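# Place the base on the conveyor belt, opening facing up

## Task

Put the base down on the conveyor belt with its open side pointing upward, then release it so no gripper is holding it.

## Robot and tools

Robot: two arms, left_arm and right_arm, each with six revolute joints and a parallel gripper. Names are labels only; they do not match the left or right of any picture. Two head cameras, cam_head_left and cam_head_right, each give 504x504 images.

Scene frame: origin on the table surface midway between the arms, +x out over the table, +z up, left_arm on the +y side. Result lines report each gripper's end_effector_position (metres) and end_effector_quat_wxyz in this frame. The printed hand position can be somewhat wrong, more so when the arm reaches far. The reported point sits between the finger pads, about 1 cm short of the fingertips. Fingers extend along the gripper's +z axis and close along its y axis.

Tool execute_actions, argument actions (a list holding zero or one item), optional pictures (boolean).
- Empty list {"actions": []}: no motion, returns state plus camera images.
- Motion item {"rows": [...], "steps": N}: N is 7 to 15 control steps of 1/30 s (default 15). rows holds 1 to 15 rows; each row is used for one step, and the final row repeats if rows are fewer than steps. Every row is a single flat list of 14 numbers covering both arms, even if only one should move: left_arm waist, shoulder, elbow, wrist pitch, wrist yaw, wrist roll, opening; then the same seven for right_arm. Joint values are absolute target angles in radians, in the same form as the Joint positions line, not offsets. To keep an arm still, repeat its current angles.
- Wait item {"steps": N}: N up to 300; sends nothing new and returns after that many steps since the previous result.
- Pictures only arrive with an empty list or pictures: true.
Joint ranges (radians, same for both arms): waist -2.618 to 3.054, shoulder 0.000 to 3.142, elbow 0.000 to 3.142, wrist pitch -1.571 to 1.571, wrist yaw -1.571 to 1.571, wrist roll -2.094 to 2.094. The true ends may differ by up to 0.036. A target beyond an end by more than 0.036, and further out than the joint's last reported angle, gets the whole call refused and nothing sent. Targets past the real end are clipped there, and a line "joint sent to its limit" may appear (possibly referring to an earlier action). Missing that line does not prove more travel exists.
Opening: -1 fully closed to +1 fully open (pad gap 0.094 m when fully open).

Motion limits: each step the joint target is kept near the measured angle, within 0.202 rad (waist), 0.258 (shoulder), 0.238 (elbow), 0.573 (wrist pitch), 0.522 (wrist yaw and roll). If the targets would move the gripper over 70 mm from where it is, they are all shrunk toward the current angles. So large moves take several calls. The simulation keeps running between calls: each result is captured 7 steps before its action finishes, those steps then play out, and arms continue toward the last row sent until they settle or a step is HELD.

Result lines: the state line `left_arm: …` | `right_arm: …` with poses; Joint positions and Joint velocities, one block per arm, joints in order (rad, rad/s) then pad gap (m, m/s); grip_measured, the finger opening on the command scale (each gripper may be off by about 1 mm of opening, consistently). "joint command not followed" means a clearance check altered or blocked joint targets on some steps; the rest of the row still ran. HELD marks steps where your row was partly or wholly not sent. MOTOR HOT appears from 75 °C; OVER-TEMPERATURE FAULT means an arm was stopped (at 90 °C for 10 s; at 100 °C it goes limp and drops what it holds). Holding a load, even while idle, heats the motor, so do not linger while gripping.

Gripping: away from ±1, the fingers go to where grip_measured would equal your command. To hold something, command about 0.03 below the current grip_measured for a firm hold, less for a gentler one. Pad force tops out near 50 to 62 N, lower for parts under about 2 mm thick; first contact can spike.

Tool zoom_image: camera (cam_head_left or cam_head_right) and region [x0, y0, x1, y1] in image pixels, top-left origin, at most 504 by 504; returns a magnified crop of the latest image. Camera intrinsics, distortion and world-to-camera transforms are listed in the calibration (cam_head_left pos_world about [-0.190, -0.051, 0.957], cam_head_right about [-0.189, -0.141, 0.955]), with small errors of a few mm and under a few degrees.

Tool finished_scene: argument scene (integer, the current scene's number). Ends that scene irreversibly and reports whether the goal held; the base must already be resting open side up on the belt and released.

Cautions: avoid dropping or slipping the part, slamming it down, or pushing hard. Nothing may leave the table. Keep the arms from colliding or pressing on each other. Occasional external tugs on a held part or nudges to loose objects can happen, so check state after moves. Smooth, efficient motion is preferred.

Each tool is called by a JSON object that holds its "fn" and its "kwargs".

## Session

{"fn": "execute_actions", "kwargs": {"actions": []}}

Scene clock: 0.00 s of 4480.00 s.
left_arm: end_effector_position=(+0.1541, +0.5104, +0.2162) grip_measured=+1.000 end_effector_quat_wxyz=(-0.035, +0.082, +0.877, +0.473) | right_arm: end_effector_position=(+0.5245, -0.0453, +0.1397) grip_measured=+1.000 end_effector_quat_wxyz=(-0.498, +0.822, -0.228, -0.154)
Joint positions: left_arm=[ 0.043  1.098  0.966 -1.116 -0.952  0.558  0.094] | right_arm=[ 0.133  2.448  2.191 -0.819 -1.026 -2.009  0.094]
Joint velocities: left_arm=[ 0.007 -0.022  0.007 -0.022  0.037  0.051  0.   ] | right_arm=[-0.007 -0.007 -0.002  0.095  0.022 -0.051  0.   ]

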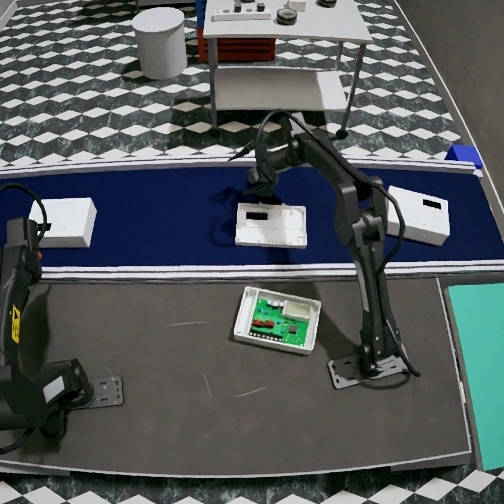

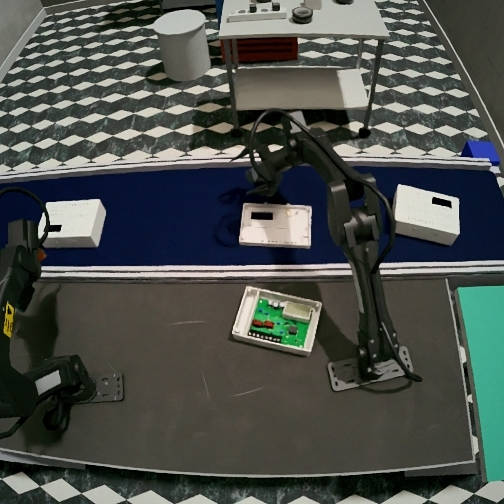

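{"fn": "execute_actions", "kwargs": {"actions": [{"rows":[[0.043,1.098,0.966,-1.116,-0.952,0.558,1,0.3,1.2,1.1,-1.4,0,0,1]]}]}}

{"fn": "execute_actions", "kwargs": {"actions": [{"steps":75}], "pictures": true}}

{"fn": "zoom_image", "kwargs": {"camera": "cam_head_left", "region": [200,260,360,380]}}

Scene clock: 0.67 s of 4480.00 s.
left_arm: end_effector_position=(+0.1541, +0.5104, +0.2162) grip_measured=+1.000 end_effector_quat_wxyz=(-0.035, +0.082, +0.877, +0.473) | right_arm: end_effector_position=(+0.3969, -0.0852, +0.0903) grip_measured=+1.000 end_effector_quat_wxyz=(-0.176, +0.822, -0.504, -0.200)
Joint positions: left_arm=[ 0.043  1.098  0.966 -1.116 -0.952  0.558  0.094] | right_arm=[ 0.28   2.153  1.809 -1.134 -0.531 -1.56   0.094]
Joint velocities: left_arm=[ 0.002 -0.012 -0.007  0.007  0.007 -0.081  0.   ] | right_arm=[ 0.545 -1.375 -1.634 -0.974  1.897  1.78   0.   ]
Steps of this call (steps 1 to 12: nothing new was sent; steps 13 to 20: the first 8 steps of this action). Readings (joint positions):
13: left_arm=[0.043 1.098 0.966 -1.116 -0.952 0.558] | right_arm=[0.140 2.433 2.171 -0.835 -0.982 -1.970]
14: left_arm=[0.043 1.098 0.966 -1.116 -0.952 0.558] | right_arm=[0.150 2.401 2.124 -0.881 -0.916 -1.916]
16: left_arm=[0.043 1.098 0.966 -1.116 -0.952 0.558] | right_arm=[0.188 2.328 2.025 -0.981 -0.790 -1.805]
20: the state above

Scene clock: 3.17 s of 4480.00 s.
left_arm: end_effector_position=(+0.1541, +0.5104, +0.2162) grip_measured=+1.000 end_effector_quat_wxyz=(-0.035, +0.082, +0.877, +0.473) | right_arm: end_effector_position=(+0.2119, -0.2697, +0.1516) grip_measured=+1.000 end_effector_quat_wxyz=(+0.030, -0.244, +0.969, +0.011)
Joint positions: left_arm=[ 0.043  1.098  0.966 -1.116 -0.952  0.558  0.094] | right_arm=[ 0.307  1.198  1.098 -1.406 -0.007 -0.008  0.094]
Joint velocities: left_arm=[ 0.007 -0.012  0.017  0.037 -0.081 -0.022  0.   ] | right_arm=[-0.007  0.002  0.002 -0.066 -0.022 -0.007  0.   ]
Kept back: nothing.
Steps of this call (steps 1 to 7: the last 7 steps of your previous action; steps 8 to 60: the robot went on to your last target; steps 61 to 75: nothing new was sent). Readings (joint positions):
1: left_arm=[0.043 1.098 0.966 -1.116 -0.952 0.558] | right_arm=[0.296 2.105 1.755 -1.164 -0.467 -1.497]
2: left_arm=[0.043 1.098 0.966 -1.116 -0.952 0.558] | right_arm=[0.307 2.055 1.700 -1.190 -0.408 -1.433]
4: left_arm=[0.043 1.098 0.966 -1.116 -0.952 0.558] | right_arm=[0.314 1.950 1.587 -1.233 -0.306 -1.301]
8: left_arm=[0.043 1.098 0.966 -1.116 -0.952 0.558] | right_arm=[0.308 1.707 1.340 -1.292 -0.155 -1.004]
75: the state above
All arms were judged still, so your last target was given up. Only a new action makes them travel on or press farther. Fingers that are still opening or closing keep moving.

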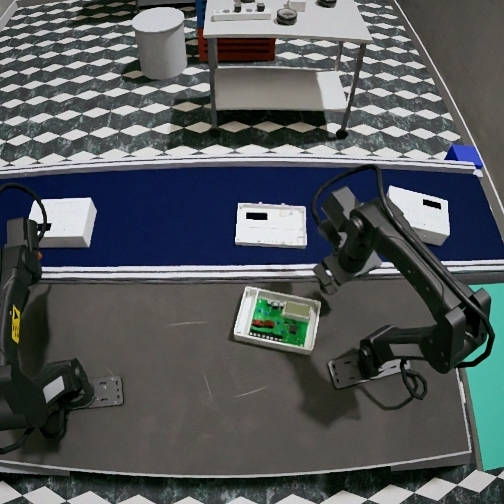

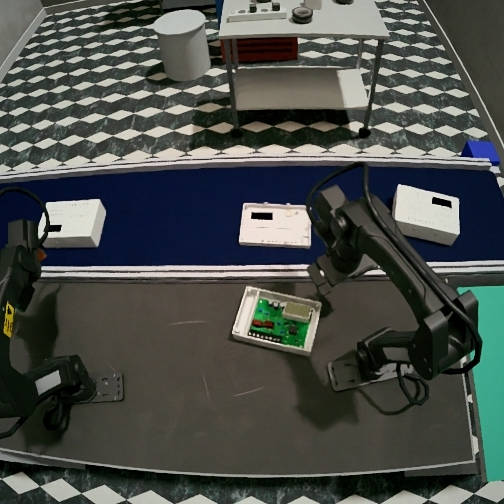

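Region (200, 260, 360, 380) of cam_head_left's 504x504 image, scaled by 3.150, with more detail than that image has; it fills the top 378 rows of this view, and the rest is white.

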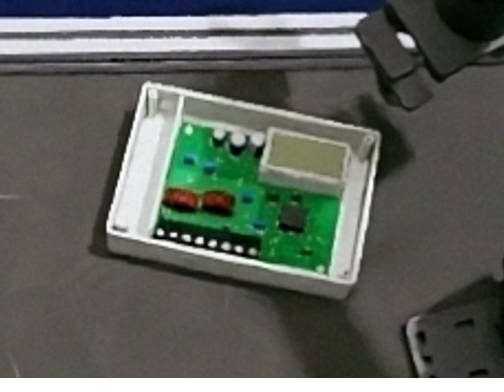

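{"fn": "execute_actions", "kwargs": {"actions": [{"rows":[[0.043,1.098,0.966,-1.116,-0.952,0.558,1,0.7,1.55,1.4,-1.42,0,-0.45,-0.3]]}]}}

{"fn": "execute_actions", "kwargs": {"actions": [{"steps":35}]}}

Scene clock: 3.80 s of 4480.00 s.
left_arm: end_effector_position=(+0.1541, +0.5104, +0.2162) grip_measured=+1.000 end_effector_quat_wxyz=(-0.035, +0.082, +0.877, +0.473) | right_arm: end_effector_position=(+0.2155, -0.1530, +0.1416) grip_measured=-0.296 end_effector_quat_wxyz=(-0.015, -0.579, +0.815, -0.003)
Joint positions: left_arm=[ 0.043  1.098  0.966 -1.116 -0.952  0.558  0.094] | right_arm=[ 0.701  1.583  1.372 -1.39  -0.002 -0.358  0.033]
Joint velocities: left_arm=[-0.007 -0.017 -0.002  0.037 -0.022  0.022  0.   ] | right_arm=[ 0.486  0.383  0.007 -0.066 -0.125 -0.667 -0.002]
Steps of this call (steps 1 to 11: nothing new was sent; steps 12 to 19: the first 8 steps of this action). Readings (joint positions):
12: left_arm=[0.043 1.098 0.966 -1.116 -0.952 0.558] | right_arm=[0.333 1.227 1.126 -1.432 0.008 -0.063]
13: left_arm=[0.043 1.098 0.966 -1.116 -0.952 0.558] | right_arm=[0.393 1.288 1.191 -1.467 0.013 -0.131]
15: left_arm=[0.043 1.098 0.966 -1.116 -0.952 0.558] | right_arm=[0.517 1.431 1.314 -1.452 0.016 -0.232]
19: the state above

Scene clock: 4.97 s of 4480.00 s.
left_arm: end_effector_position=(+0.1541, +0.5104, +0.2162) grip_measured=+1.000 end_effector_quat_wxyz=(-0.035, +0.082, +0.877, +0.473) | right_arm: end_effector_position=(+0.2115, -0.1550, +0.1437) grip_measured=-0.297 end_effector_quat_wxyz=(-0.019, -0.615, +0.788, -0.003)
Joint positions: left_arm=[ 0.043  1.098  0.966 -1.116 -0.952  0.558  0.094] | right_arm=[ 0.707  1.575  1.372 -1.405 -0.003 -0.442  0.033]
Joint velocities: left_arm=[ 0.007 -0.022 -0.002 -0.037 -0.081  0.007  0.   ] | right_arm=[ 0.002 -0.002 -0.002 -0.022  0.051  0.081 -0.001]
Kept back: nothing.
Steps of this call (steps 1 to 7: the last 7 steps of your previous action; steps 8 to 30: the robot went on to your last target; steps 31 to 35: nothing new was sent). Readings (joint positions):
1: left_arm=[0.043 1.098 0.966 -1.116 -0.952 0.558] | right_arm=[0.711 1.591 1.372 -1.391 -0.005 -0.376]
2: left_arm=[0.043 1.098 0.966 -1.116 -0.952 0.558] | right_arm=[0.712 1.591 1.372 -1.391 -0.005 -0.390]
4: left_arm=[0.043 1.098 0.966 -1.116 -0.952 0.558] | right_arm=[0.708 1.583 1.372 -1.395 -0.004 -0.409]
8: left_arm=[0.043 1.098 0.966 -1.116 -0.952 0.558] | right_arm=[0.707 1.575 1.372 -1.403 -0.003 -0.428]
35: the state above
All arms were judged still, so your last target was given up. Only a new action makes them travel on or press farther. Fingers that are still opening or closing keep moving.

{"fn": "execute_actions", "kwargs": {"actions": [{"rows":[[0.043,1.098,0.966,-1.116,-0.952,0.558,1,0.69,1.62,1.33,-1.27,0,-0.46,-0.3],[0.043,1.098,0.966,-1.116,-0.952,0.558,1,0.69,1.62,1.33,-1.27,0,-0.46,-0.3],[0.043,1.098,0.966,-1.116,-0.952,0.558,1,0.69,1.62,1.33,-1.27,0,-0.46,-0.3],[0.043,1.098,0.966,-1.116,-0.952,0.558,1,0.69,1.70,1.26,-1.09,0,-0.46,-0.3]]}]}}

{"fn": "execute_actions", "kwargs": {"actions": [{"steps":30}], "pictures": true}}

{"fn": "zoom_image", "kwargs": {"camera": "cam_head_left", "region": [200,230,360,370]}}

Scene clock: 5.73 s of 4480.00 s.
left_arm: end_effector_position=(+0.1541, +0.5104, +0.2162) grip_measured=+1.000 end_effector_quat_wxyz=(-0.035, +0.082, +0.877, +0.473) | right_arm: end_effector_position=(+0.2311, -0.1360, +0.0854) grip_measured=-0.297 end_effector_quat_wxyz=(-0.023, -0.614, +0.789, -0.003)
Joint positions: left_arm=[ 0.043  1.098  0.966 -1.116 -0.952  0.558  0.094] | right_arm=[ 0.696  1.702  1.276 -1.19  -0.003 -0.449  0.033]
Joint velocities: left_arm=[ 0.022 -0.002  0.002 -0.037  0.051  0.007  0.   ] | right_arm=[ 0.007  0.618 -0.335  0.593  0.037 -0.066 -0.001]
Steps of this call (steps 1 to 15: nothing new was sent; steps 16 to 23: the first 8 steps of this action). Readings (joint positions):
16: left_arm=[0.043 1.098 0.966 -1.116 -0.952 0.558] | right_arm=[0.705 1.578 1.369 -1.396 -0.003 -0.443]
17: left_arm=[0.043 1.098 0.966 -1.116 -0.952 0.558] | right_arm=[0.703 1.582 1.362 -1.377 -0.003 -0.445]
19: left_arm=[0.043 1.098 0.966 -1.116 -0.952 0.558] | right_arm=[0.698 1.607 1.343 -1.328 -0.003 -0.448]
23: the state above

Scene clock: 6.73 s of 4480.00 s.
left_arm: end_effector_position=(+0.1541, +0.5104, +0.2162) grip_measured=+1.000 end_effector_quat_wxyz=(-0.035, +0.082, +0.877, +0.473) | right_arm: end_effector_position=(+0.2388, -0.1269, +0.0730) grip_measured=-0.297 end_effector_quat_wxyz=(-0.008, -0.615, +0.789, -0.000)
Joint positions: left_arm=[ 0.043  1.098  0.966 -1.116 -0.952  0.558  0.094] | right_arm=[ 0.696  1.727  1.255 -1.113 -0.002 -0.451  0.033]
Joint velocities: left_arm=[-0.017  0.012 -0.017 -0.051 -0.037 -0.037  0.   ] | right_arm=[ 0.017  0.002  0.007  0.037  0.037 -0.066 -0.001]
Kept back: nothing.
Steps of this call (steps 1 to 7: the last 7 steps of your previous action; steps 8 to 30: the robot went on to your last target). Readings (joint positions):
1: left_arm=[0.043 1.098 0.966 -1.116 -0.952 0.558] | right_arm=[0.696 1.719 1.266 -1.173 -0.003 -0.450]
2: left_arm=[0.043 1.098 0.966 -1.116 -0.952 0.558] | right_arm=[0.696 1.729 1.259 -1.160 -0.002 -0.450]
4: left_arm=[0.043 1.098 0.966 -1.116 -0.952 0.558] | right_arm=[0.696 1.732 1.255 -1.146 -0.002 -0.451]
8: left_arm=[0.043 1.098 0.966 -1.116 -0.952 0.558] | right_arm=[0.696 1.727 1.255 -1.124 -0.002 -0.451]
30: the state above
All arms were judged still, so your last target was given up. Only a new action makes them travel on or press farther. Fingers that are still opening or closing keep moving.

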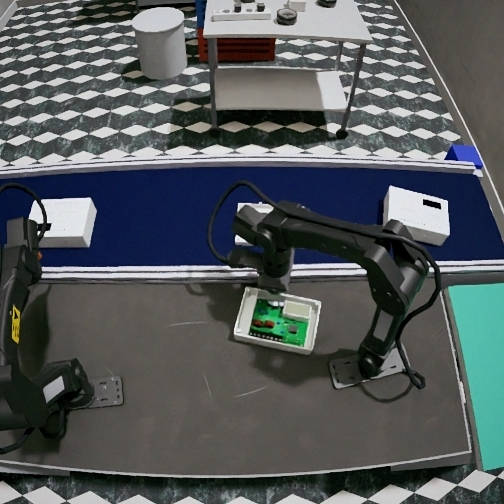

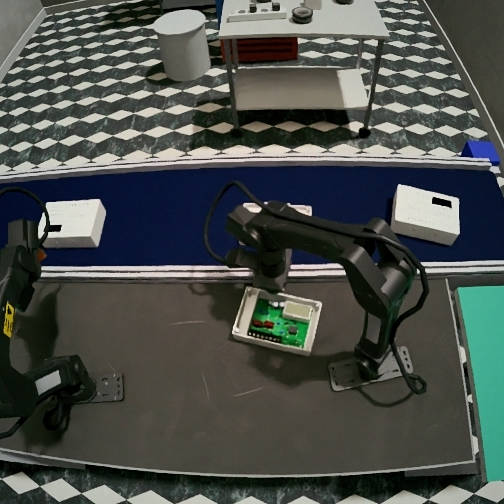

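Region (200, 230, 360, 370) of cam_head_left's 504x504 image, scaled by 3.150, with more detail than that image has; it fills the top 441 rows of this view, and the rest is white.

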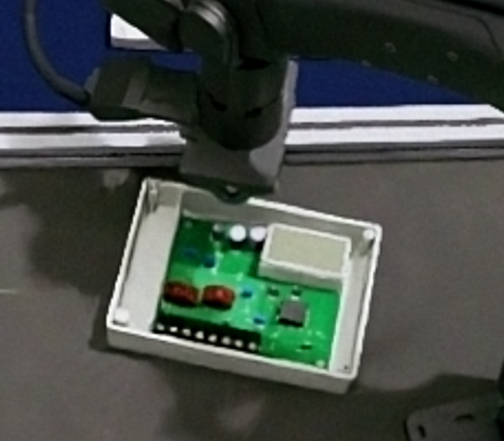

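{"fn": "execute_actions", "kwargs": {"actions": [{"rows":[[0.043,1.098,0.966,-1.116,-0.952,0.558,1,0.71,1.72,1.18,-0.99,0,-0.45,-0.3]]}]}}

{"fn": "execute_actions", "kwargs": {"actions": [{"steps":25}], "pictures": true}}

{"fn": "zoom_image", "kwargs": {"camera": "cam_head_left", "region": [200,230,360,370]}}

{"fn": "zoom_image", "kwargs": {"camera": "cam_head_right", "region": [200,230,360,370]}}

Scene clock: 7.30 s of 4480.00 s.
left_arm: end_effector_position=(+0.1541, +0.5104, +0.2162) grip_measured=+1.000 end_effector_quat_wxyz=(-0.035, +0.082, +0.877, +0.473) | right_arm: end_effector_position=(+0.2350, -0.1281, +0.0557) grip_measured=-0.297 end_effector_quat_wxyz=(-0.005, -0.618, +0.786, -0.000)
Joint positions: left_arm=[ 0.043  1.098  0.966 -1.116 -0.952  0.558  0.094] | right_arm=[ 0.704  1.728  1.185 -1.037 -0.002 -0.451  0.033]
Joint velocities: left_arm=[-0.012 -0.002 -0.012 -0.007 -0.007 -0.022  0.   ] | right_arm=[ 0.002  0.007  0.007  0.11   0.066  0.022 -0.   ]
Steps of this call (steps 1 to 9: nothing new was sent; steps 10 to 17: the first 8 steps of this action). Readings (joint positions):
10: left_arm=[0.043 1.098 0.966 -1.116 -0.952 0.558] | right_arm=[0.697 1.727 1.246 -1.099 -0.002 -0.451]
11: left_arm=[0.043 1.098 0.966 -1.116 -0.952 0.558] | right_arm=[0.698 1.725 1.231 -1.076 -0.002 -0.451]
13: left_arm=[0.043 1.098 0.966 -1.116 -0.952 0.558] | right_arm=[0.702 1.726 1.202 -1.051 -0.002 -0.451]
17: the state above

Scene clock: 8.13 s of 4480.00 s.
left_arm: end_effector_position=(+0.1541, +0.5104, +0.2162) grip_measured=+1.000 end_effector_quat_wxyz=(-0.035, +0.082, +0.877, +0.473) | right_arm: end_effector_position=(+0.2386, -0.1236, +0.0557) grip_measured=-0.297 end_effector_quat_wxyz=(+0.007, -0.618, +0.786, +0.002)
Joint positions: left_arm=[ 0.043  1.098  0.966 -1.116 -0.952  0.558  0.094] | right_arm=[ 0.704  1.728  1.185 -1.014 -0.002 -0.451  0.033]
Joint velocities: left_arm=[ 0.002 -0.002  0.002 -0.037 -0.007  0.037  0.   ] | right_arm=[-0.012  0.002 -0.012 -0.037 -0.007 -0.051 -0.   ]
Kept back: nothing.
Steps of this call (steps 1 to 7: the last 7 steps of your previous action; steps 8 to 25: the robot went on to your last target). Readings (joint positions):
1: left_arm=[0.043 1.098 0.966 -1.116 -0.952 0.558] | right_arm=[0.704 1.728 1.185 -1.032 -0.002 -0.451]
2: left_arm=[0.043 1.098 0.966 -1.116 -0.952 0.558] | right_arm=[0.704 1.728 1.185 -1.028 -0.002 -0.451]
4: left_arm=[0.043 1.098 0.966 -1.116 -0.952 0.558] | right_arm=[0.704 1.728 1.185 -1.022 -0.002 -0.451]
8: left_arm=[0.043 1.098 0.966 -1.116 -0.952 0.558] | right_arm=[0.704 1.728 1.185 -1.016 -0.002 -0.451]
25: the state above

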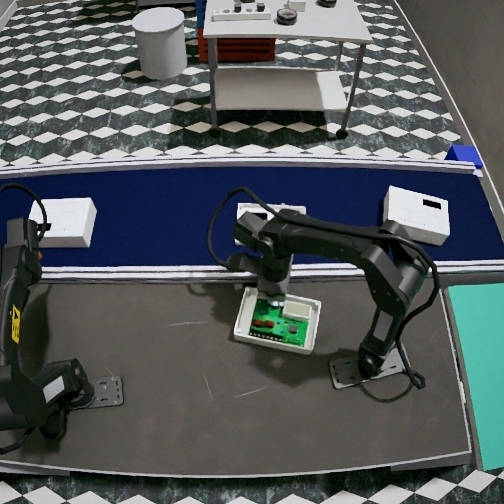

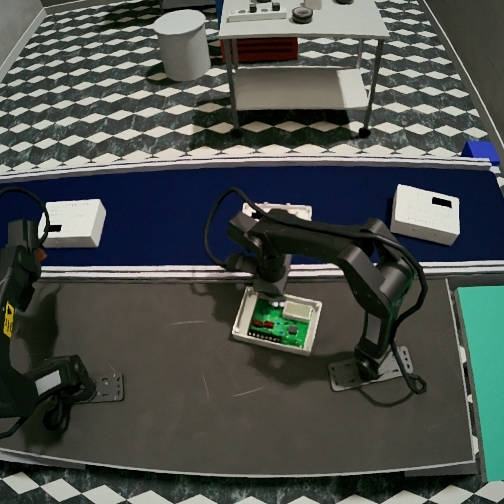

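Region (200, 230, 360, 370) of cam_head_left's 504x504 image, scaled by 3.150, with more detail than that image has; it fills the top 441 rows of this view, and the rest is white.

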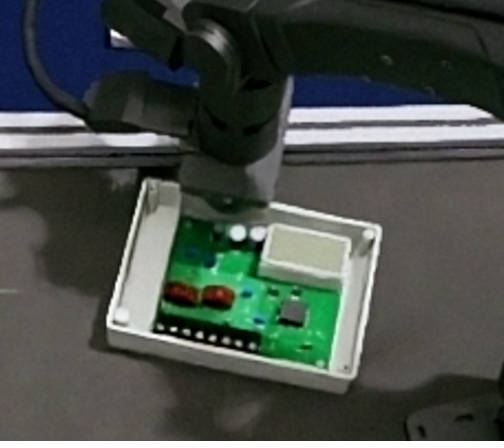

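Region (200, 230, 360, 370) of cam_head_right's 504x504 image, scaled by 3.150, with more detail than that image has; it fills the top 441 rows of this view, and the rest is white.

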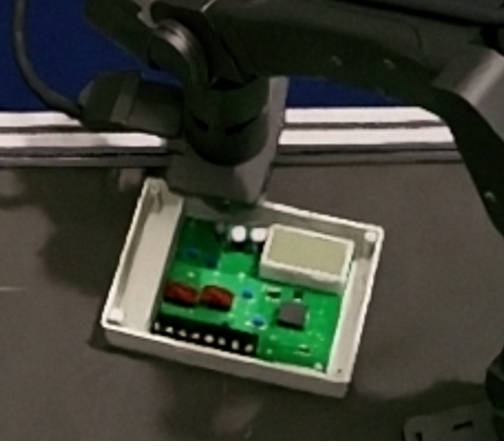

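{"fn": "execute_actions", "kwargs": {"actions": [{"rows":[[0.043,1.098,0.966,-1.116,-0.952,0.558,1,0.71,1.72,1.08,-0.92,0,-0.45,-0.3]]}]}}

{"fn": "execute_actions", "kwargs": {"actions": [{"steps":20}]}}

{"fn": "execute_actions", "kwargs": {"actions": [{"rows":[[0.043,1.098,0.966,-1.116,-0.952,0.558,1,0.71,1.72,1.08,-0.92,0,-0.45,-0.6],[0.043,1.098,0.966,-1.116,-0.952,0.558,1,0.71,1.72,1.08,-0.92,0,-0.45,-0.8],[0.043,1.098,0.966,-1.116,-0.952,0.558,1,0.71,1.72,1.08,-0.92,0,-0.45,-1]]}]}}

{"fn": "execute_actions", "kwargs": {"actions": [{"steps":15}], "pictures": true}}

Scene clock: 8.80 s of 4480.00 s.
left_arm: end_effector_position=(+0.1541, +0.5104, +0.2162) grip_measured=+1.000 end_effector_quat_wxyz=(-0.035, +0.082, +0.877, +0.473) | right_arm: end_effector_position=(+0.2355, -0.1333, +0.0361) grip_measured=-0.298 end_effector_quat_wxyz=(+0.006, -0.618, +0.786, -0.008)
Joint positions: left_arm=[ 0.043  1.098  0.966 -1.116 -0.952  0.558  0.094] | right_arm=[ 0.703  1.724  1.098 -0.936  0.018 -0.451  0.033]
Joint velocities: left_arm=[-0.002  0.007  0.002 -0.022 -0.037 -0.051  0.   ] | right_arm=[-0.012 -0.017 -0.022  0.066 -0.022  0.022 -0.   ]
Steps of this call (steps 1 to 12: the robot went on to your last target; steps 13 to 20: the first 8 steps of this action). Readings (joint positions):
13: left_arm=[0.043 1.098 0.966 -1.116 -0.952 0.558] | right_arm=[0.704 1.726 1.172 -0.999 -0.002 -0.451]
14: left_arm=[0.043 1.098 0.966 -1.116 -0.952 0.558] | right_arm=[0.704 1.723 1.151 -0.976 -0.002 -0.451]
16: left_arm=[0.043 1.098 0.966 -1.116 -0.952 0.558] | right_arm=[0.703 1.724 1.113 -0.951 0.008 -0.451]
20: the state above

Scene clock: 9.47 s of 4480.00 s.
left_arm: end_effector_position=(+0.1541, +0.5104, +0.2162) grip_measured=+1.000 end_effector_quat_wxyz=(-0.035, +0.082, +0.877, +0.473) | right_arm: end_effector_position=(+0.2355, -0.1333, +0.0361) grip_measured=-0.298 end_effector_quat_wxyz=(+0.006, -0.618, +0.786, -0.008)
Joint positions: left_arm=[ 0.043  1.098  0.966 -1.116 -0.952  0.558  0.094] | right_arm=[ 0.703  1.724  1.098 -0.936  0.018 -0.451  0.033]
Joint velocities: left_arm=[-0.007 -0.007 -0.007  0.051  0.007 -0.037  0.   ] | right_arm=[ 0.002  0.012 -0.022 -0.007 -0.051  0.037 -0.001]
Kept back: nothing.
Steps of this call (steps 1 to 7: the last 7 steps of your previous action; steps 8 to 15: the robot went on to your last target; steps 16 to 20: nothing new was sent). Readings (joint positions):
1: left_arm=[0.043 1.098 0.966 -1.116 -0.952 0.558] | right_arm=[0.703 1.724 1.098 -0.936 0.018 -0.451]
2: left_arm=[0.043 1.098 0.966 -1.116 -0.952 0.558] | right_arm=[0.703 1.724 1.098 -0.936 0.018 -0.451]
4: left_arm=[0.043 1.098 0.966 -1.116 -0.952 0.558] | right_arm=[0.703 1.724 1.098 -0.936 0.018 -0.451]
8: left_arm=[0.043 1.098 0.966 -1.116 -0.952 0.558] | right_arm=[0.703 1.724 1.098 -0.936 0.018 -0.451]
20: the state above
All arms were judged still, so your last target was given up. Only a new action makes them travel on or press farther. Fingers that are still opening or closing keep moving.

Scene clock: 9.73 s of 4480.00 s.
left_arm: end_effector_position=(+0.1541, +0.5104, +0.2162) grip_measured=+1.000 end_effector_quat_wxyz=(-0.035, +0.082, +0.877, +0.473) | right_arm: end_effector_position=(+0.2327, -0.1322, +0.0356) grip_measured=-0.959 end_effector_quat_wxyz=(+0.003, -0.618, +0.787, -0.002)
Joint positions: left_arm=[ 0.043  1.098  0.966 -1.116 -0.952  0.558  0.094] | right_arm=[ 0.705  1.724  1.096 -0.938  0.006 -0.449  0.002]
Joint velocities: left_arm=[ 0.022 -0.002  0.012  0.022  0.022 -0.051  0.   ] | right_arm=[ 0.007 -0.002 -0.022 -0.037 -0.066 -0.051  0.001]
Steps of this call (steps 1 to 8: the first 8 steps of this action). Readings (joint positions):
1: left_arm=[0.043 1.098 0.966 -1.116 -0.952 0.558] | right_arm=[0.703 1.724 1.098 -0.936 0.017 -0.451]
2: left_arm=[0.043 1.098 0.966 -1.116 -0.952 0.558] | right_arm=[0.703 1.724 1.098 -0.936 0.016 -0.451]
4: left_arm=[0.043 1.098 0.966 -1.116 -0.952 0.558] | right_arm=[0.705 1.724 1.096 -0.938 0.005 -0.450]
8: the state above

Scene clock: 10.23 s of 4480.00 s.
left_arm: end_effector_position=(+0.1541, +0.5104, +0.2162) grip_measured=+1.000 end_effector_quat_wxyz=(-0.035, +0.082, +0.877, +0.473) | right_arm: end_effector_position=(+0.2327, -0.1322, +0.0356) grip_measured=-0.959 end_effector_quat_wxyz=(+0.003, -0.618, +0.787, -0.002)
Joint positions: left_arm=[ 0.043  1.098  0.966 -1.116 -0.952  0.558  0.094] | right_arm=[ 0.705  1.724  1.096 -0.938  0.006 -0.449  0.002]
Joint velocities: left_arm=[ 0.012  0.002 -0.022 -0.037  0.022 -0.007  0.   ] | right_arm=[-0.002 -0.002 -0.012 -0.051 -0.066  0.051 -0.   ]
Kept back: nothing.
Steps of this call (steps 1 to 7: the last 7 steps of your previous action; steps 8 to 15: the robot went on to your last target). Readings (joint positions):
1: left_arm=[0.043 1.098 0.966 -1.116 -0.952 0.558] | right_arm=[0.705 1.724 1.096 -0.938 0.006 -0.449]
2: left_arm=[0.043 1.098 0.966 -1.116 -0.952 0.558] | right_arm=[0.705 1.724 1.096 -0.938 0.006 -0.449]
4: left_arm=[0.043 1.098 0.966 -1.116 -0.952 0.558] | right_arm=[0.705 1.724 1.096 -0.938 0.006 -0.449]
8: left_arm=[0.043 1.098 0.966 -1.116 -0.952 0.558] | right_arm=[0.705 1.724 1.096 -0.938 0.006 -0.449]
15: the state above
All arms were judged still, so your last target was given up. Only a new action makes them travel on or press farther. Fingers that are still opening or closing keep moving.

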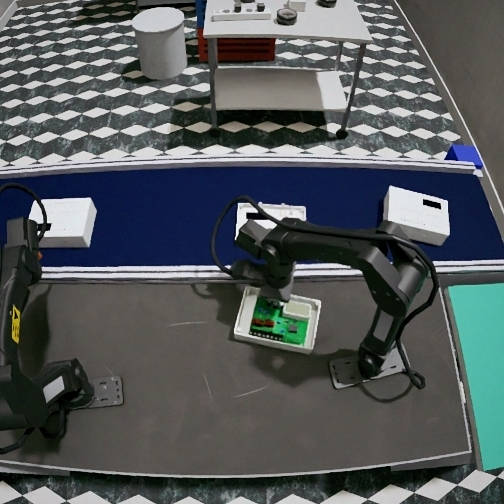

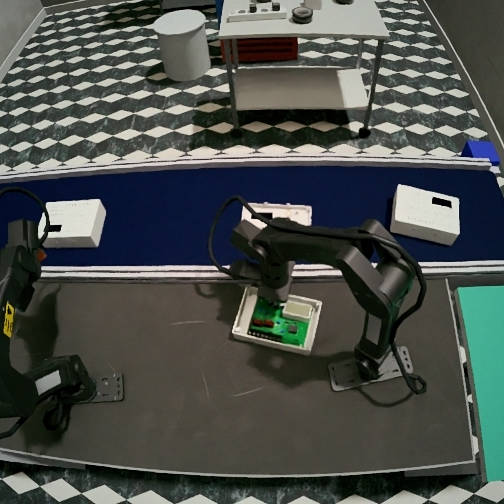

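Gripped the wall. Lift gradually.

{"fn": "execute_actions", "kwargs": {"actions": [{"rows":[[0.043,1.098,0.966,-1.116,-0.952,0.558,1,0.71,1.72,1.13,-0.95,0,-0.45,-1],[0.043,1.098,0.966,-1.116,-0.952,0.558,1,0.71,1.72,1.16,-0.98,0,-0.45,-1],[0.043,1.098,0.966,-1.116,-0.952,0.558,1,0.71,1.72,1.19,-1.01,0,-0.45,-1],[0.043,1.098,0.966,-1.116,-0.952,0.558,1,0.71,1.72,1.22,-1.04,0,-0.45,-1],[0.043,1.098,0.966,-1.116,-0.952,0.558,1,0.71,1.72,1.25,-1.07,0,-0.45,-1],[0.043,1.098,0.966,-1.116,-0.952,0.558,1,0.71,1.72,1.28,-1.1,0,-0.45,-1],[0.043,1.098,0.966,-1.116,-0.952,0.558,1,0.71,1.72,1.31,-1.13,0,-0.45,-1],[0.043,1.098,0.966,-1.116,-0.952,0.558,1,0.71,1.72,1.34,-1.16,0,-0.45,-1],[0.043,1.098,0.966,-1.116,-0.952,0.558,1,0.71,1.72,1.37,-1.19,0,-0.45,-1],[0.043,1.098,0.966,-1.116,-0.952,0.558,1,0.71,1.72,1.4,-1.22,0,-0.45,-1],[0.043,1.098,0.966,-1.116,-0.952,0.558,1,0.71,1.72,1.43,-1.25,0,-0.45,-1],[0.043,1.098,0.966,-1.116,-0.952,0.558,1,0.71,1.72,1.46,-1.28,0,-0.45,-1],[0.043,1.098,0.966,-1.116,-0.952,0.558,1,0.71,1.72,1.49,-1.31,0,-0.45,-1],[0.043,1.098,0.966,-1.116,-0.952,0.558,1,0.71,1.72,1.52,-1.34,0,-0.45,-1],[0.043,1.098,0.966,-1.116,-0.952,0.558,1,0.71,1.72,1.55,-1.37,0,-0.45,-1]]}]}}

{"fn": "execute_actions", "kwargs": {"actions": [{"steps":25}], "pictures": true}}

Scene clock: 11.07 s of 4480.00 s.
left_arm: end_effector_position=(+0.1541, +0.5104, +0.2162) grip_measured=+1.000 end_effector_quat_wxyz=(-0.035, +0.082, +0.877, +0.473) | right_arm: end_effector_position=(+0.2445, -0.1194, +0.0640) grip_measured=-0.959 end_effector_quat_wxyz=(+0.009, -0.617, +0.787, -0.004)
Joint positions: left_arm=[ 0.043  1.098  0.966 -1.116 -0.952  0.558  0.094] | right_arm=[ 0.705  1.742  1.236 -1.048  0.011 -0.449  0.002]
Joint velocities: left_arm=[ 0.017  0.007  0.002  0.007 -0.066  0.037  0.   ] | right_arm=[-0.012 -0.007  0.935 -0.593  0.066 -0.022 -0.001]
Steps of this call (steps 1 to 17: nothing new was sent; steps 18 to 25: the first 8 steps of this action). Readings (joint positions):
18: left_arm=[0.043 1.098 0.966 -1.116 -0.952 0.558] | right_arm=[0.705 1.724 1.096 -0.938 0.006 -0.449]
19: left_arm=[0.043 1.098 0.966 -1.116 -0.952 0.558] | right_arm=[0.705 1.724 1.099 -0.941 0.006 -0.449]
21: left_arm=[0.043 1.098 0.966 -1.116 -0.952 0.558] | right_arm=[0.705 1.732 1.126 -0.967 0.008 -0.449]
25: the state above

Scene clock: 11.90 s of 4480.00 s.
left_arm: end_effector_position=(+0.1541, +0.5104, +0.2162) grip_measured=+1.000 end_effector_quat_wxyz=(-0.035, +0.082, +0.877, +0.473) | right_arm: end_effector_position=(+0.2483, -0.1150, +0.1348) grip_measured=-0.959 end_effector_quat_wxyz=(+0.004, -0.618, +0.787, -0.005)
Joint positions: left_arm=[ 0.043  1.098  0.966 -1.116 -0.952  0.558  0.094] | right_arm=[ 0.705  1.74   1.517 -1.342  0.012 -0.449  0.002]
Joint velocities: left_arm=[ 0.017 -0.002  0.002 -0.007  0.022  0.022  0.   ] | right_arm=[ 0.007 -0.012  0.017 -0.051 -0.081 -0.007  0.   ]
Kept back: nothing.
Steps of this call (steps 1 to 7: the last 7 steps of your previous action; steps 8 to 25: the robot went on to your last target). Readings (joint positions):
1: left_arm=[0.043 1.098 0.966 -1.116 -0.952 0.558] | right_arm=[0.705 1.742 1.269 -1.070 0.011 -0.449]
2: left_arm=[0.043 1.098 0.966 -1.116 -0.952 0.558] | right_arm=[0.705 1.742 1.303 -1.091 0.011 -0.449]
4: left_arm=[0.043 1.098 0.966 -1.116 -0.952 0.558] | right_arm=[0.705 1.742 1.368 -1.136 0.011 -0.449]
8: left_arm=[0.043 1.098 0.966 -1.116 -0.952 0.558] | right_arm=[0.705 1.742 1.484 -1.239 0.012 -0.449]
25: the state above

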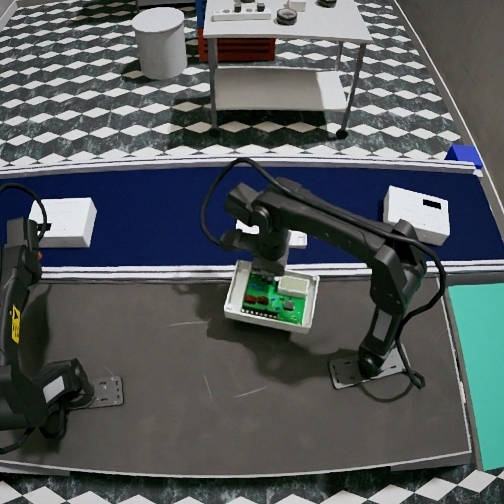

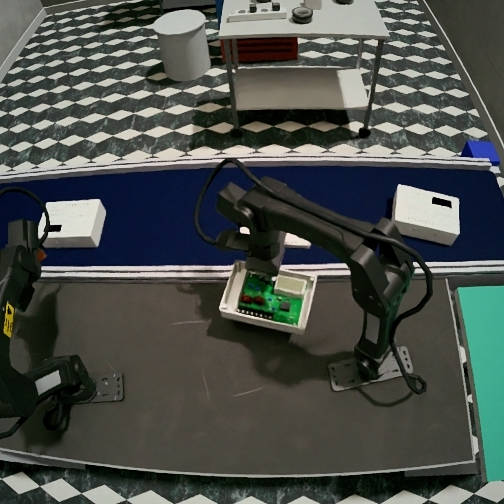

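{"fn": "execute_actions", "kwargs": {"actions": [{"rows":[[0.043,1.098,0.966,-1.116,-0.952,0.558,1,0.68,1.73,1.57,-1.37,0,-0.44,-1],[0.043,1.098,0.966,-1.116,-0.952,0.558,1,0.65,1.74,1.58,-1.37,0,-0.43,-1],[0.043,1.098,0.966,-1.116,-0.952,0.558,1,0.61,1.75,1.6,-1.37,0,-0.42,-1],[0.043,1.098,0.966,-1.116,-0.952,0.558,1,0.57,1.76,1.61,-1.38,0,-0.40,-1],[0.043,1.098,0.966,-1.116,-0.952,0.558,1,0.53,1.77,1.63,-1.38,0,-0.39,-1],[0.043,1.098,0.966,-1.116,-0.952,0.558,1,0.49,1.79,1.64,-1.38,0,-0.37,-1],[0.043,1.098,0.966,-1.116,-0.952,0.558,1,0.45,1.80,1.66,-1.38,0,-0.36,-1],[0.043,1.098,0.966,-1.116,-0.952,0.558,1,0.41,1.81,1.67,-1.39,0,-0.35,-1],[0.043,1.098,0.966,-1.116,-0.952,0.558,1,0.37,1.82,1.69,-1.39,0,-0.33,-1],[0.043,1.098,0.966,-1.116,-0.952,0.558,1,0.33,1.84,1.7,-1.39,0,-0.32,-1],[0.043,1.098,0.966,-1.116,-0.952,0.558,1,0.29,1.85,1.72,-1.39,0,-0.31,-1],[0.043,1.098,0.966,-1.116,-0.952,0.558,1,0.25,1.86,1.73,-1.4,0,-0.29,-1],[0.043,1.098,0.966,-1.116,-0.952,0.558,1,0.21,1.88,1.75,-1.4,0,-0.28,-1],[0.043,1.098,0.966,-1.116,-0.952,0.558,1,0.17,1.89,1.76,-1.4,0,-0.26,-1],[0.043,1.098,0.966,-1.116,-0.952,0.558,1,0.13,1.9,1.78,-1.4,0,-0.25,-1]]}]}}

{"fn": "execute_actions", "kwargs": {"actions": [{"rows":[[0.043,1.098,0.966,-1.116,-0.952,0.558,1,0.09,1.91,1.79,-1.4,0,-0.23,-1],[0.043,1.098,0.966,-1.116,-0.952,0.558,1,0.05,1.93,1.81,-1.4,0,-0.22,-1],[0.043,1.098,0.966,-1.116,-0.952,0.558,1,0.01,1.94,1.82,-1.4,0,-0.2,-1],[0.043,1.098,0.966,-1.116,-0.952,0.558,1,-0.03,1.95,1.84,-1.41,0,-0.19,-1],[0.043,1.098,0.966,-1.116,-0.952,0.558,1,-0.07,1.97,1.85,-1.41,0,-0.17,-1],[0.043,1.098,0.966,-1.116,-0.952,0.558,1,-0.11,1.98,1.87,-1.41,0,-0.16,-1],[0.043,1.098,0.966,-1.116,-0.952,0.558,1,-0.15,1.99,1.88,-1.41,0,-0.14,-1],[0.043,1.098,0.966,-1.116,-0.952,0.558,1,-0.19,2.01,1.9,-1.42,0,-0.13,-1],[0.043,1.098,0.966,-1.116,-0.952,0.558,1,-0.23,2.02,1.92,-1.42,0,-0.11,-1],[0.043,1.098,0.966,-1.116,-0.952,0.558,1,-0.26,2.03,1.93,-1.42,0,-0.1,-1],[0.043,1.098,0.966,-1.116,-0.952,0.558,1,-0.28,2.04,1.94,-1.42,0,-0.09,-1]]}]}}

{"fn": "execute_actions", "kwargs": {"actions": [{"steps":25}], "pictures": true}}

Scene clock: 13.93 s of 4480.00 s.
left_arm: end_effector_position=(+0.1541, +0.5104, +0.2162) grip_measured=+1.000 end_effector_quat_wxyz=(-0.035, +0.082, +0.877, +0.473) | right_arm: end_effector_position=(+0.3072, -0.1498, +0.1390) grip_measured=-0.959 end_effector_quat_wxyz=(+0.008, -0.512, +0.859, +0.002)
Joint positions: left_arm=[ 0.043  1.098  0.966 -1.116 -0.952  0.558  0.094] | right_arm=[ 0.496  1.8    1.606 -1.361 -0.001 -0.402  0.002]
Joint velocities: left_arm=[ 0.002  0.002 -0.007  0.007 -0.051  0.022  0.   ] | right_arm=[-1.297  0.369  0.466 -0.007 -0.066  0.403 -0.   ]
Steps of this call (steps 1 to 30: the robot went on to your last target; steps 31 to 53: nothing new was sent; steps 54 to 61: the first 8 steps of this action). Readings (joint positions):
54: left_arm=[0.043 1.098 0.966 -1.116 -0.952 0.558] | right_arm=[0.703 1.740 1.517 -1.343 0.011 -0.449]
55: left_arm=[0.043 1.098 0.966 -1.116 -0.952 0.558] | right_arm=[0.697 1.741 1.520 -1.345 0.009 -0.448]
57: left_arm=[0.043 1.098 0.966 -1.116 -0.952 0.558] | right_arm=[0.658 1.753 1.540 -1.356 0.001 -0.440]
61: the state above

Scene clock: 14.43 s of 4480.00 s.
left_arm: end_effector_position=(+0.1541, +0.5104, +0.2162) grip_measured=+1.000 end_effector_quat_wxyz=(-0.035, +0.082, +0.877, +0.473) | right_arm: end_effector_position=(+0.4332, -0.3364, +0.1264) grip_measured=-0.959 end_effector_quat_wxyz=(+0.012, -0.130, +0.991, -0.007)
Joint positions: left_arm=[ 0.043  1.098  0.966 -1.116 -0.952  0.558  0.094] | right_arm=[-0.114  2.004  1.829 -1.371  0.011 -0.197  0.002]
Joint velocities: left_arm=[ 0.017 -0.007 -0.007 -0.007  0.007  0.007  0.   ] | right_arm=[-1.126  0.398  0.501 -0.081 -0.081  0.374  0.   ]
Steps of this call (steps 1 to 7: the last 7 steps of your previous action; steps 8 to 15: the first 8 steps of this action). Readings (joint positions):
8: left_arm=[0.043 1.098 0.966 -1.116 -0.952 0.558] | right_arm=[0.164 1.911 1.723 -1.363 0.009 -0.299]
9: left_arm=[0.043 1.098 0.966 -1.116 -0.952 0.558] | right_arm=[0.125 1.924 1.738 -1.364 0.010 -0.285]
11: left_arm=[0.043 1.098 0.966 -1.116 -0.952 0.558] | right_arm=[0.046 1.951 1.768 -1.366 0.011 -0.256]
15: the state above

Scene clock: 15.27 s of 4480.00 s.
left_arm: end_effector_position=(+0.1541, +0.5104, +0.2162) grip_measured=+1.000 end_effector_quat_wxyz=(-0.035, +0.082, +0.877, +0.473) | right_arm: end_effector_position=(+0.4398, -0.4035, +0.1198) grip_measured=-0.959 end_effector_quat_wxyz=(-0.001, +0.003, +1.000, -0.010)
Joint positions: left_arm=[ 0.043  1.098  0.966 -1.116 -0.952  0.558  0.094] | right_arm=[-0.28   2.065  1.893 -1.398  0.021 -0.098  0.002]
Joint velocities: left_arm=[-0.017 -0.007 -0.022  0.007  0.051 -0.007  0.   ] | right_arm=[-0.017 -0.007 -0.032 -0.007 -0.081 -0.051  0.001]
Kept back: nothing.
Steps of this call (steps 1 to 7: the last 7 steps of your previous action; steps 8 to 25: the robot went on to your last target). Readings (joint positions):
1: left_arm=[0.043 1.098 0.966 -1.116 -0.952 0.558] | right_arm=[-0.154 2.017 1.846 -1.374 0.011 -0.182]
2: left_arm=[0.043 1.098 0.966 -1.116 -0.952 0.558] | right_arm=[-0.193 2.031 1.862 -1.375 0.012 -0.168]
4: left_arm=[0.043 1.098 0.966 -1.116 -0.952 0.558] | right_arm=[-0.262 2.053 1.887 -1.375 0.017 -0.141]
8: left_arm=[0.043 1.098 0.966 -1.116 -0.952 0.558] | right_arm=[-0.311 2.065 1.893 -1.380 0.038 -0.113]
25: the state above

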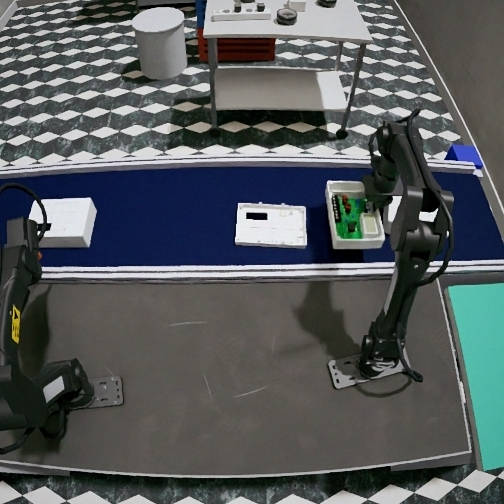

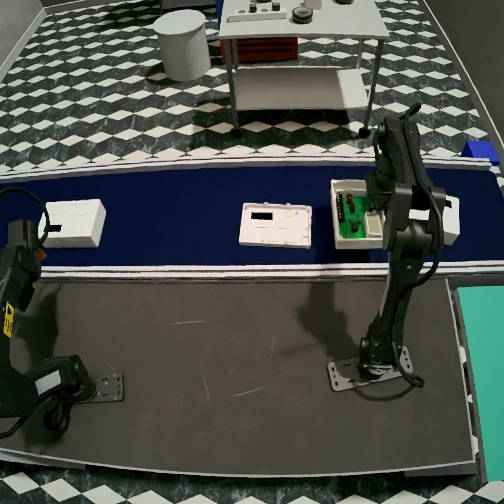

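{"fn": "execute_actions", "kwargs": {"actions": [{"rows":[[0.043,1.098,0.966,-1.116,-0.952,0.558,1,-0.27,2.06,1.94,-1.38,0,-0.09,-1],[0.043,1.098,0.966,-1.116,-0.952,0.558,1,-0.27,2.075,1.94,-1.36,0,-0.09,-1],[0.043,1.098,0.966,-1.116,-0.952,0.558,1,-0.27,2.09,1.94,-1.34,0,-0.09,-1],[0.043,1.098,0.966,-1.116,-0.952,0.558,1,-0.26,2.105,1.94,-1.32,0,-0.09,-1],[0.043,1.098,0.966,-1.116,-0.952,0.558,1,-0.26,2.12,1.94,-1.3,0,-0.09,-1],[0.043,1.098,0.966,-1.116,-0.952,0.558,1,-0.26,2.135,1.94,-1.28,0,-0.09,-1],[0.043,1.098,0.966,-1.116,-0.952,0.558,1,-0.26,2.15,1.94,-1.265,0,-0.09,-1],[0.043,1.098,0.966,-1.116,-0.952,0.558,1,-0.26,2.165,1.94,-1.25,0,-0.09,-1],[0.043,1.098,0.966,-1.116,-0.952,0.558,1,-0.26,2.18,1.94,-1.235,0,-0.09,-1]]}]}}

{"fn": "execute_actions", "kwargs": {"actions": [{"steps":25}], "pictures": true}}

Scene clock: 16.10 s of 4480.00 s.
left_arm: end_effector_position=(+0.1541, +0.5104, +0.2162) grip_measured=+1.000 end_effector_quat_wxyz=(-0.035, +0.082, +0.877, +0.473) | right_arm: end_effector_position=(+0.4574, -0.4001, +0.0921) grip_measured=-0.959 end_effector_quat_wxyz=(-0.002, -0.003, +1.000, -0.010)
Joint positions: left_arm=[ 0.043  1.098  0.966 -1.116 -0.952  0.558  0.094] | right_arm=[-0.268  2.142  1.901 -1.332  0.021 -0.098  0.002]
Joint velocities: left_arm=[-0.007 -0.002 -0.007 -0.007 -0.007 -0.022  0.   ] | right_arm=[ 0.071  0.51   0.002  0.535  0.037  0.007 -0.   ]
Steps of this call (steps 1 to 15: the robot went on to your last target; steps 16 to 17: nothing new was sent; steps 18 to 25: the first 8 steps of this action). Readings (joint positions):
18: left_arm=[0.043 1.098 0.966 -1.116 -0.952 0.558] | right_arm=[-0.280 2.066 1.893 -1.398 0.021 -0.098]
19: left_arm=[0.043 1.098 0.966 -1.116 -0.952 0.558] | right_arm=[-0.280 2.068 1.893 -1.397 0.021 -0.098]
21: left_arm=[0.043 1.098 0.966 -1.116 -0.952 0.558] | right_arm=[-0.277 2.081 1.893 -1.386 0.021 -0.098]
25: the state above

Scene clock: 16.93 s of 4480.00 s.
left_arm: end_effector_position=(+0.1541, +0.5104, +0.2162) grip_measured=+1.000 end_effector_quat_wxyz=(-0.035, +0.082, +0.877, +0.473) | right_arm: end_effector_position=(+0.4743, -0.4001, +0.0584) grip_measured=-0.959 end_effector_quat_wxyz=(-0.003, -0.005, +1.000, -0.010)
Joint positions: left_arm=[ 0.043  1.098  0.966 -1.116 -0.952  0.558  0.094] | right_arm=[-0.264  2.225  1.901 -1.25   0.02  -0.097  0.002]
Joint velocities: left_arm=[ 0.017 -0.007  0.022 -0.007 -0.037 -0.007  0.   ] | right_arm=[ 0.012 -0.007 -0.007  0.037 -0.022 -0.022 -0.   ]
Kept back: nothing.
Steps of this call (steps 1 to 7: the last 7 steps of your previous action; steps 8 to 25: the robot went on to your last target). Readings (joint positions):
1: left_arm=[0.043 1.098 0.966 -1.116 -0.952 0.558] | right_arm=[-0.266 2.161 1.901 -1.316 0.021 -0.098]
2: left_arm=[0.043 1.098 0.966 -1.116 -0.952 0.558] | right_arm=[-0.265 2.179 1.901 -1.300 0.020 -0.097]
4: left_arm=[0.043 1.098 0.966 -1.116 -0.952 0.558] | right_arm=[-0.264 2.210 1.901 -1.276 0.020 -0.097]
8: left_arm=[0.043 1.098 0.966 -1.116 -0.952 0.558] | right_arm=[-0.264 2.228 1.901 -1.258 0.020 -0.097]
25: the state above

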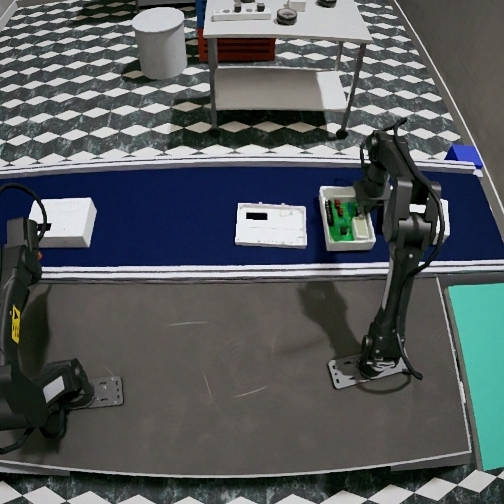

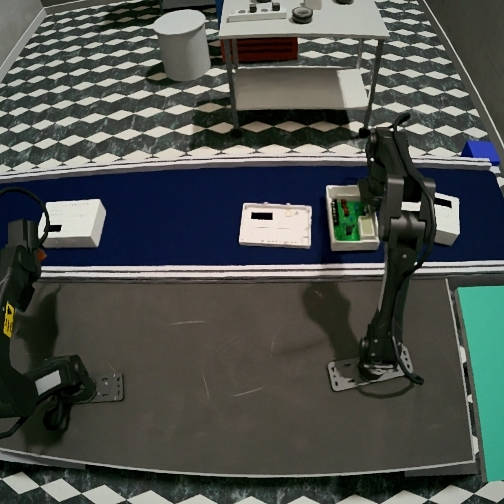

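{"fn": "execute_actions", "kwargs": {"actions": [{"rows":[[0.043,1.098,0.966,-1.116,-0.952,0.558,1,-0.26,2.2,1.94,-1.225,0,-0.09,-1],[0.043,1.098,0.966,-1.116,-0.952,0.558,1,-0.26,2.21,1.94,-1.215,0,-0.09,-1],[0.043,1.098,0.966,-1.116,-0.952,0.558,1,-0.26,2.22,1.94,-1.205,0,-0.09,-1],[0.043,1.098,0.966,-1.116,-0.952,0.558,1,-0.26,2.23,1.94,-1.195,0,-0.09,-1],[0.043,1.098,0.966,-1.116,-0.952,0.558,1,-0.26,2.24,1.94,-1.185,0,-0.09,-1]]}]}}

{"fn": "execute_actions", "kwargs": {"actions": [{"steps":20}]}}

Scene clock: 17.50 s of 4480.00 s.
left_arm: end_effector_position=(+0.1541, +0.5104, +0.2162) grip_measured=+1.000 end_effector_quat_wxyz=(-0.035, +0.082, +0.877, +0.473) | right_arm: end_effector_position=(+0.4811, -0.3994, +0.0500) grip_measured=-0.959 end_effector_quat_wxyz=(+0.003, -0.005, +1.000, -0.007)
Joint positions: left_arm=[ 0.043  1.098  0.966 -1.116 -0.952  0.558  0.094] | right_arm=[-0.264  2.247  1.903 -1.22   0.013 -0.097  0.002]
Joint velocities: left_arm=[ 0.007  0.027 -0.007 -0.051 -0.022 -0.022  0.   ] | right_arm=[-0.007 -0.007  0.022  0.066 -0.154  0.066 -0.   ]
Steps of this call (steps 1 to 9: the robot went on to your last target; steps 10 to 17: the first 8 steps of this action). Readings (joint positions):
10: left_arm=[0.043 1.098 0.966 -1.116 -0.952 0.558] | right_arm=[-0.264 2.225 1.901 -1.250 0.020 -0.097]
11: left_arm=[0.043 1.098 0.966 -1.116 -0.952 0.558] | right_arm=[-0.264 2.225 1.901 -1.248 0.020 -0.097]
13: left_arm=[0.043 1.098 0.966 -1.116 -0.952 0.558] | right_arm=[-0.264 2.228 1.901 -1.240 0.020 -0.097]
17: the state above

Scene clock: 18.17 s of 4480.00 s.
left_arm: end_effector_position=(+0.1541, +0.5104, +0.2162) grip_measured=+1.000 end_effector_quat_wxyz=(-0.035, +0.082, +0.877, +0.473) | right_arm: end_effector_position=(+0.4826, -0.3980, +0.0504) grip_measured=-0.959 end_effector_quat_wxyz=(+0.005, -0.005, +1.000, -0.003)
Joint positions: left_arm=[ 0.043  1.098  0.966 -1.116 -0.952  0.558  0.094] | right_arm=[-0.264  2.247  1.905 -1.217  0.005 -0.097  0.002]
Joint velocities: left_arm=[-0.002 -0.007 -0.012  0.007  0.022  0.037  0.   ] | right_arm=[ 0.012 -0.007 -0.012 -0.007  0.066 -0.051 -0.   ]
Kept back: nothing.
Steps of this call (steps 1 to 7: the last 7 steps of your previous action; steps 8 to 15: the robot went on to your last target; steps 16 to 20: nothing new was sent). Readings (joint positions):
1: left_arm=[0.043 1.098 0.966 -1.116 -0.952 0.558] | right_arm=[-0.264 2.247 1.905 -1.219 0.010 -0.097]
2: left_arm=[0.043 1.098 0.966 -1.116 -0.952 0.558] | right_arm=[-0.264 2.247 1.905 -1.218 0.008 -0.097]
4: left_arm=[0.043 1.098 0.966 -1.116 -0.952 0.558] | right_arm=[-0.264 2.247 1.905 -1.217 0.006 -0.097]
8: left_arm=[0.043 1.098 0.966 -1.116 -0.952 0.558] | right_arm=[-0.264 2.247 1.905 -1.217 0.005 -0.097]
20: the state above
All arms were judged still, so your last target was given up. Only a new action makes them travel on or press farther. Fingers that are still opening or closing keep moving.

Contact. Release and lift.

{"fn": "execute_actions", "kwargs": {"actions": [{"rows":[[0.043,1.098,0.966,-1.116,-0.952,0.558,1,-0.26,2.22,1.94,-1.21,0,-0.09,-0.6]],"steps":10}]}}

{"fn": "execute_actions", "kwargs": {"actions": [{"rows":[[0.043,1.098,0.966,-1.116,-0.952,0.558,1,-0.26,2.22,2.03,-1.3,0,-0.09,-0.6],[0.043,1.098,0.966,-1.116,-0.952,0.558,1,-0.26,2.22,2.03,-1.3,0,-0.09,-0.6],[0.043,1.098,0.966,-1.116,-0.952,0.558,1,-0.26,2.22,2.1,-1.37,0,-0.09,-0.6],[0.043,1.098,0.966,-1.116,-0.952,0.558,1,-0.26,2.22,2.1,-1.37,0,-0.09,-0.6],[0.043,1.098,0.966,-1.116,-0.952,0.558,1,-0.26,2.22,2.2,-1.47,0,-0.09,-0.6]]}]}}

{"fn": "execute_actions", "kwargs": {"actions": [{"steps":20}], "pictures": true}}

{"fn": "finished_scene", "kwargs": {"scene": 1}}

Scene clock: 18.63 s of 4480.00 s.
left_arm: end_effector_position=(+0.1541, +0.5104, +0.2162) grip_measured=+1.000 end_effector_quat_wxyz=(-0.035, +0.082, +0.877, +0.473) | right_arm: end_effector_position=(+0.4826, -0.3980, +0.0504) grip_measured=-0.614 end_effector_quat_wxyz=(+0.005, -0.005, +1.000, -0.003)
Joint positions: left_arm=[ 0.043  1.098  0.966 -1.116 -0.952  0.558  0.094] | right_arm=[-0.264  2.247  1.905 -1.217  0.005 -0.097  0.018]
Joint velocities: left_arm=[ 0.022 -0.007 -0.022  0.037  0.066 -0.051  0.   ] | right_arm=[-0.007  0.002 -0.012  0.081 -0.007 -0.066  0.023]
Steps of this call (steps 1 to 11: nothing new was sent; steps 12 to 14: the first 3 steps of this action). Readings (joint positions):
12: left_arm=[0.043 1.098 0.966 -1.116 -0.952 0.558] | right_arm=[-0.264 2.247 1.905 -1.217 0.005 -0.097]
13: left_arm=[0.043 1.098 0.966 -1.116 -0.952 0.558] | right_arm=[-0.264 2.247 1.905 -1.217 0.005 -0.097]
14: the state above

Scene clock: 19.13 s of 4480.00 s.
left_arm: end_effector_position=(+0.1541, +0.5104, +0.2162) grip_measured=+1.000 end_effector_quat_wxyz=(-0.035, +0.082, +0.877, +0.473) | right_arm: end_effector_position=(+0.5035, -0.3998, +0.1135) grip_measured=-0.603 end_effector_quat_wxyz=(+0.050, -0.005, +0.999, -0.007)
Joint positions: left_arm=[ 0.043  1.098  0.966 -1.116 -0.952  0.558  0.094] | right_arm=[-0.264  2.249  2.153 -1.375  0.005 -0.097  0.019]
Joint velocities: left_arm=[ 0.002 -0.007 -0.012 -0.022 -0.051 -0.051  0.   ] | right_arm=[ 0.007 -0.3    0.525 -0.271  0.007  0.007  0.   ]
Steps of this call (steps 1 to 7: the last 7 steps of your previous action; steps 8 to 15: the first 8 steps of this action). Readings (joint positions):
8: left_arm=[0.043 1.098 0.966 -1.116 -0.952 0.558] | right_arm=[-0.264 2.250 1.919 -1.232 0.005 -0.097]
9: left_arm=[0.043 1.098 0.966 -1.116 -0.952 0.558] | right_arm=[-0.264 2.255 1.941 -1.250 0.005 -0.097]
11: left_arm=[0.043 1.098 0.966 -1.116 -0.952 0.558] | right_arm=[-0.264 2.260 2.005 -1.290 0.005 -0.097]
15: the state above

Scene clock: 19.80 s of 4480.00 s.
left_arm: end_effector_position=(+0.1541, +0.5104, +0.2162) grip_measured=+1.000 end_effector_quat_wxyz=(-0.035, +0.082, +0.877, +0.473) | right_arm: end_effector_position=(+0.4884, -0.3985, +0.1271) grip_measured=-0.603 end_effector_quat_wxyz=(+0.031, -0.005, +0.999, -0.006)
Joint positions: left_arm=[ 0.043  1.098  0.966 -1.116 -0.952  0.558  0.094] | right_arm=[-0.264  2.229  2.179 -1.457  0.005 -0.097  0.019]
Joint velocities: left_arm=[-0.007  0.012 -0.012  0.095  0.022  0.051  0.   ] | right_arm=[ 0.007 -0.007  0.002  0.051 -0.022  0.007 -0.   ]
Kept back: nothing.
Steps of this call (steps 1 to 7: the last 7 steps of your previous action; steps 8 to 20: the robot went on to your last target). Readings (joint positions):
1: left_arm=[0.043 1.098 0.966 -1.116 -0.952 0.558] | right_arm=[-0.264 2.239 2.167 -1.385 0.005 -0.097]
2: left_arm=[0.043 1.098 0.966 -1.116 -0.952 0.558] | right_arm=[-0.264 2.230 2.174 -1.396 0.005 -0.097]
4: left_arm=[0.043 1.098 0.966 -1.116 -0.952 0.558] | right_arm=[-0.264 2.221 2.179 -1.416 0.005 -0.097]
8: left_arm=[0.043 1.098 0.966 -1.116 -0.952 0.558] | right_arm=[-0.264 2.227 2.179 -1.443 0.005 -0.097]
20: the state above

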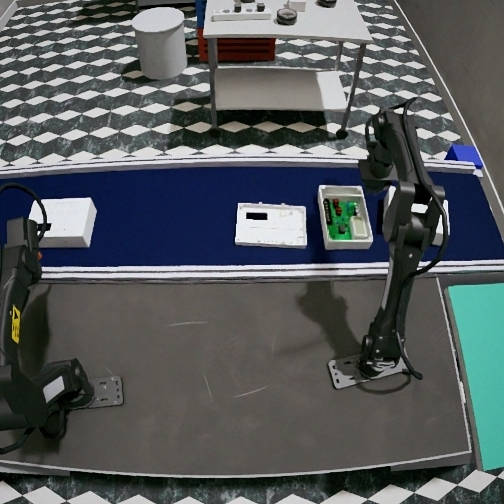

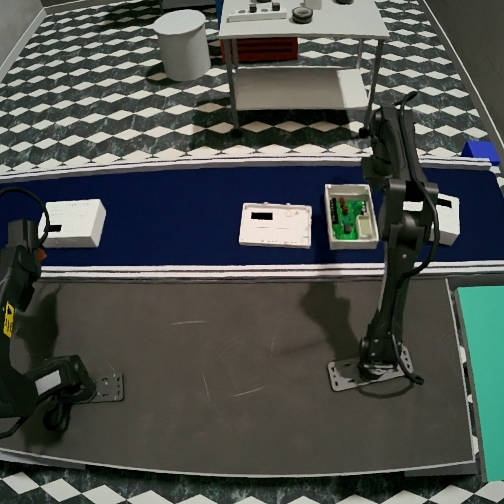

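The scene is finished: the task was done.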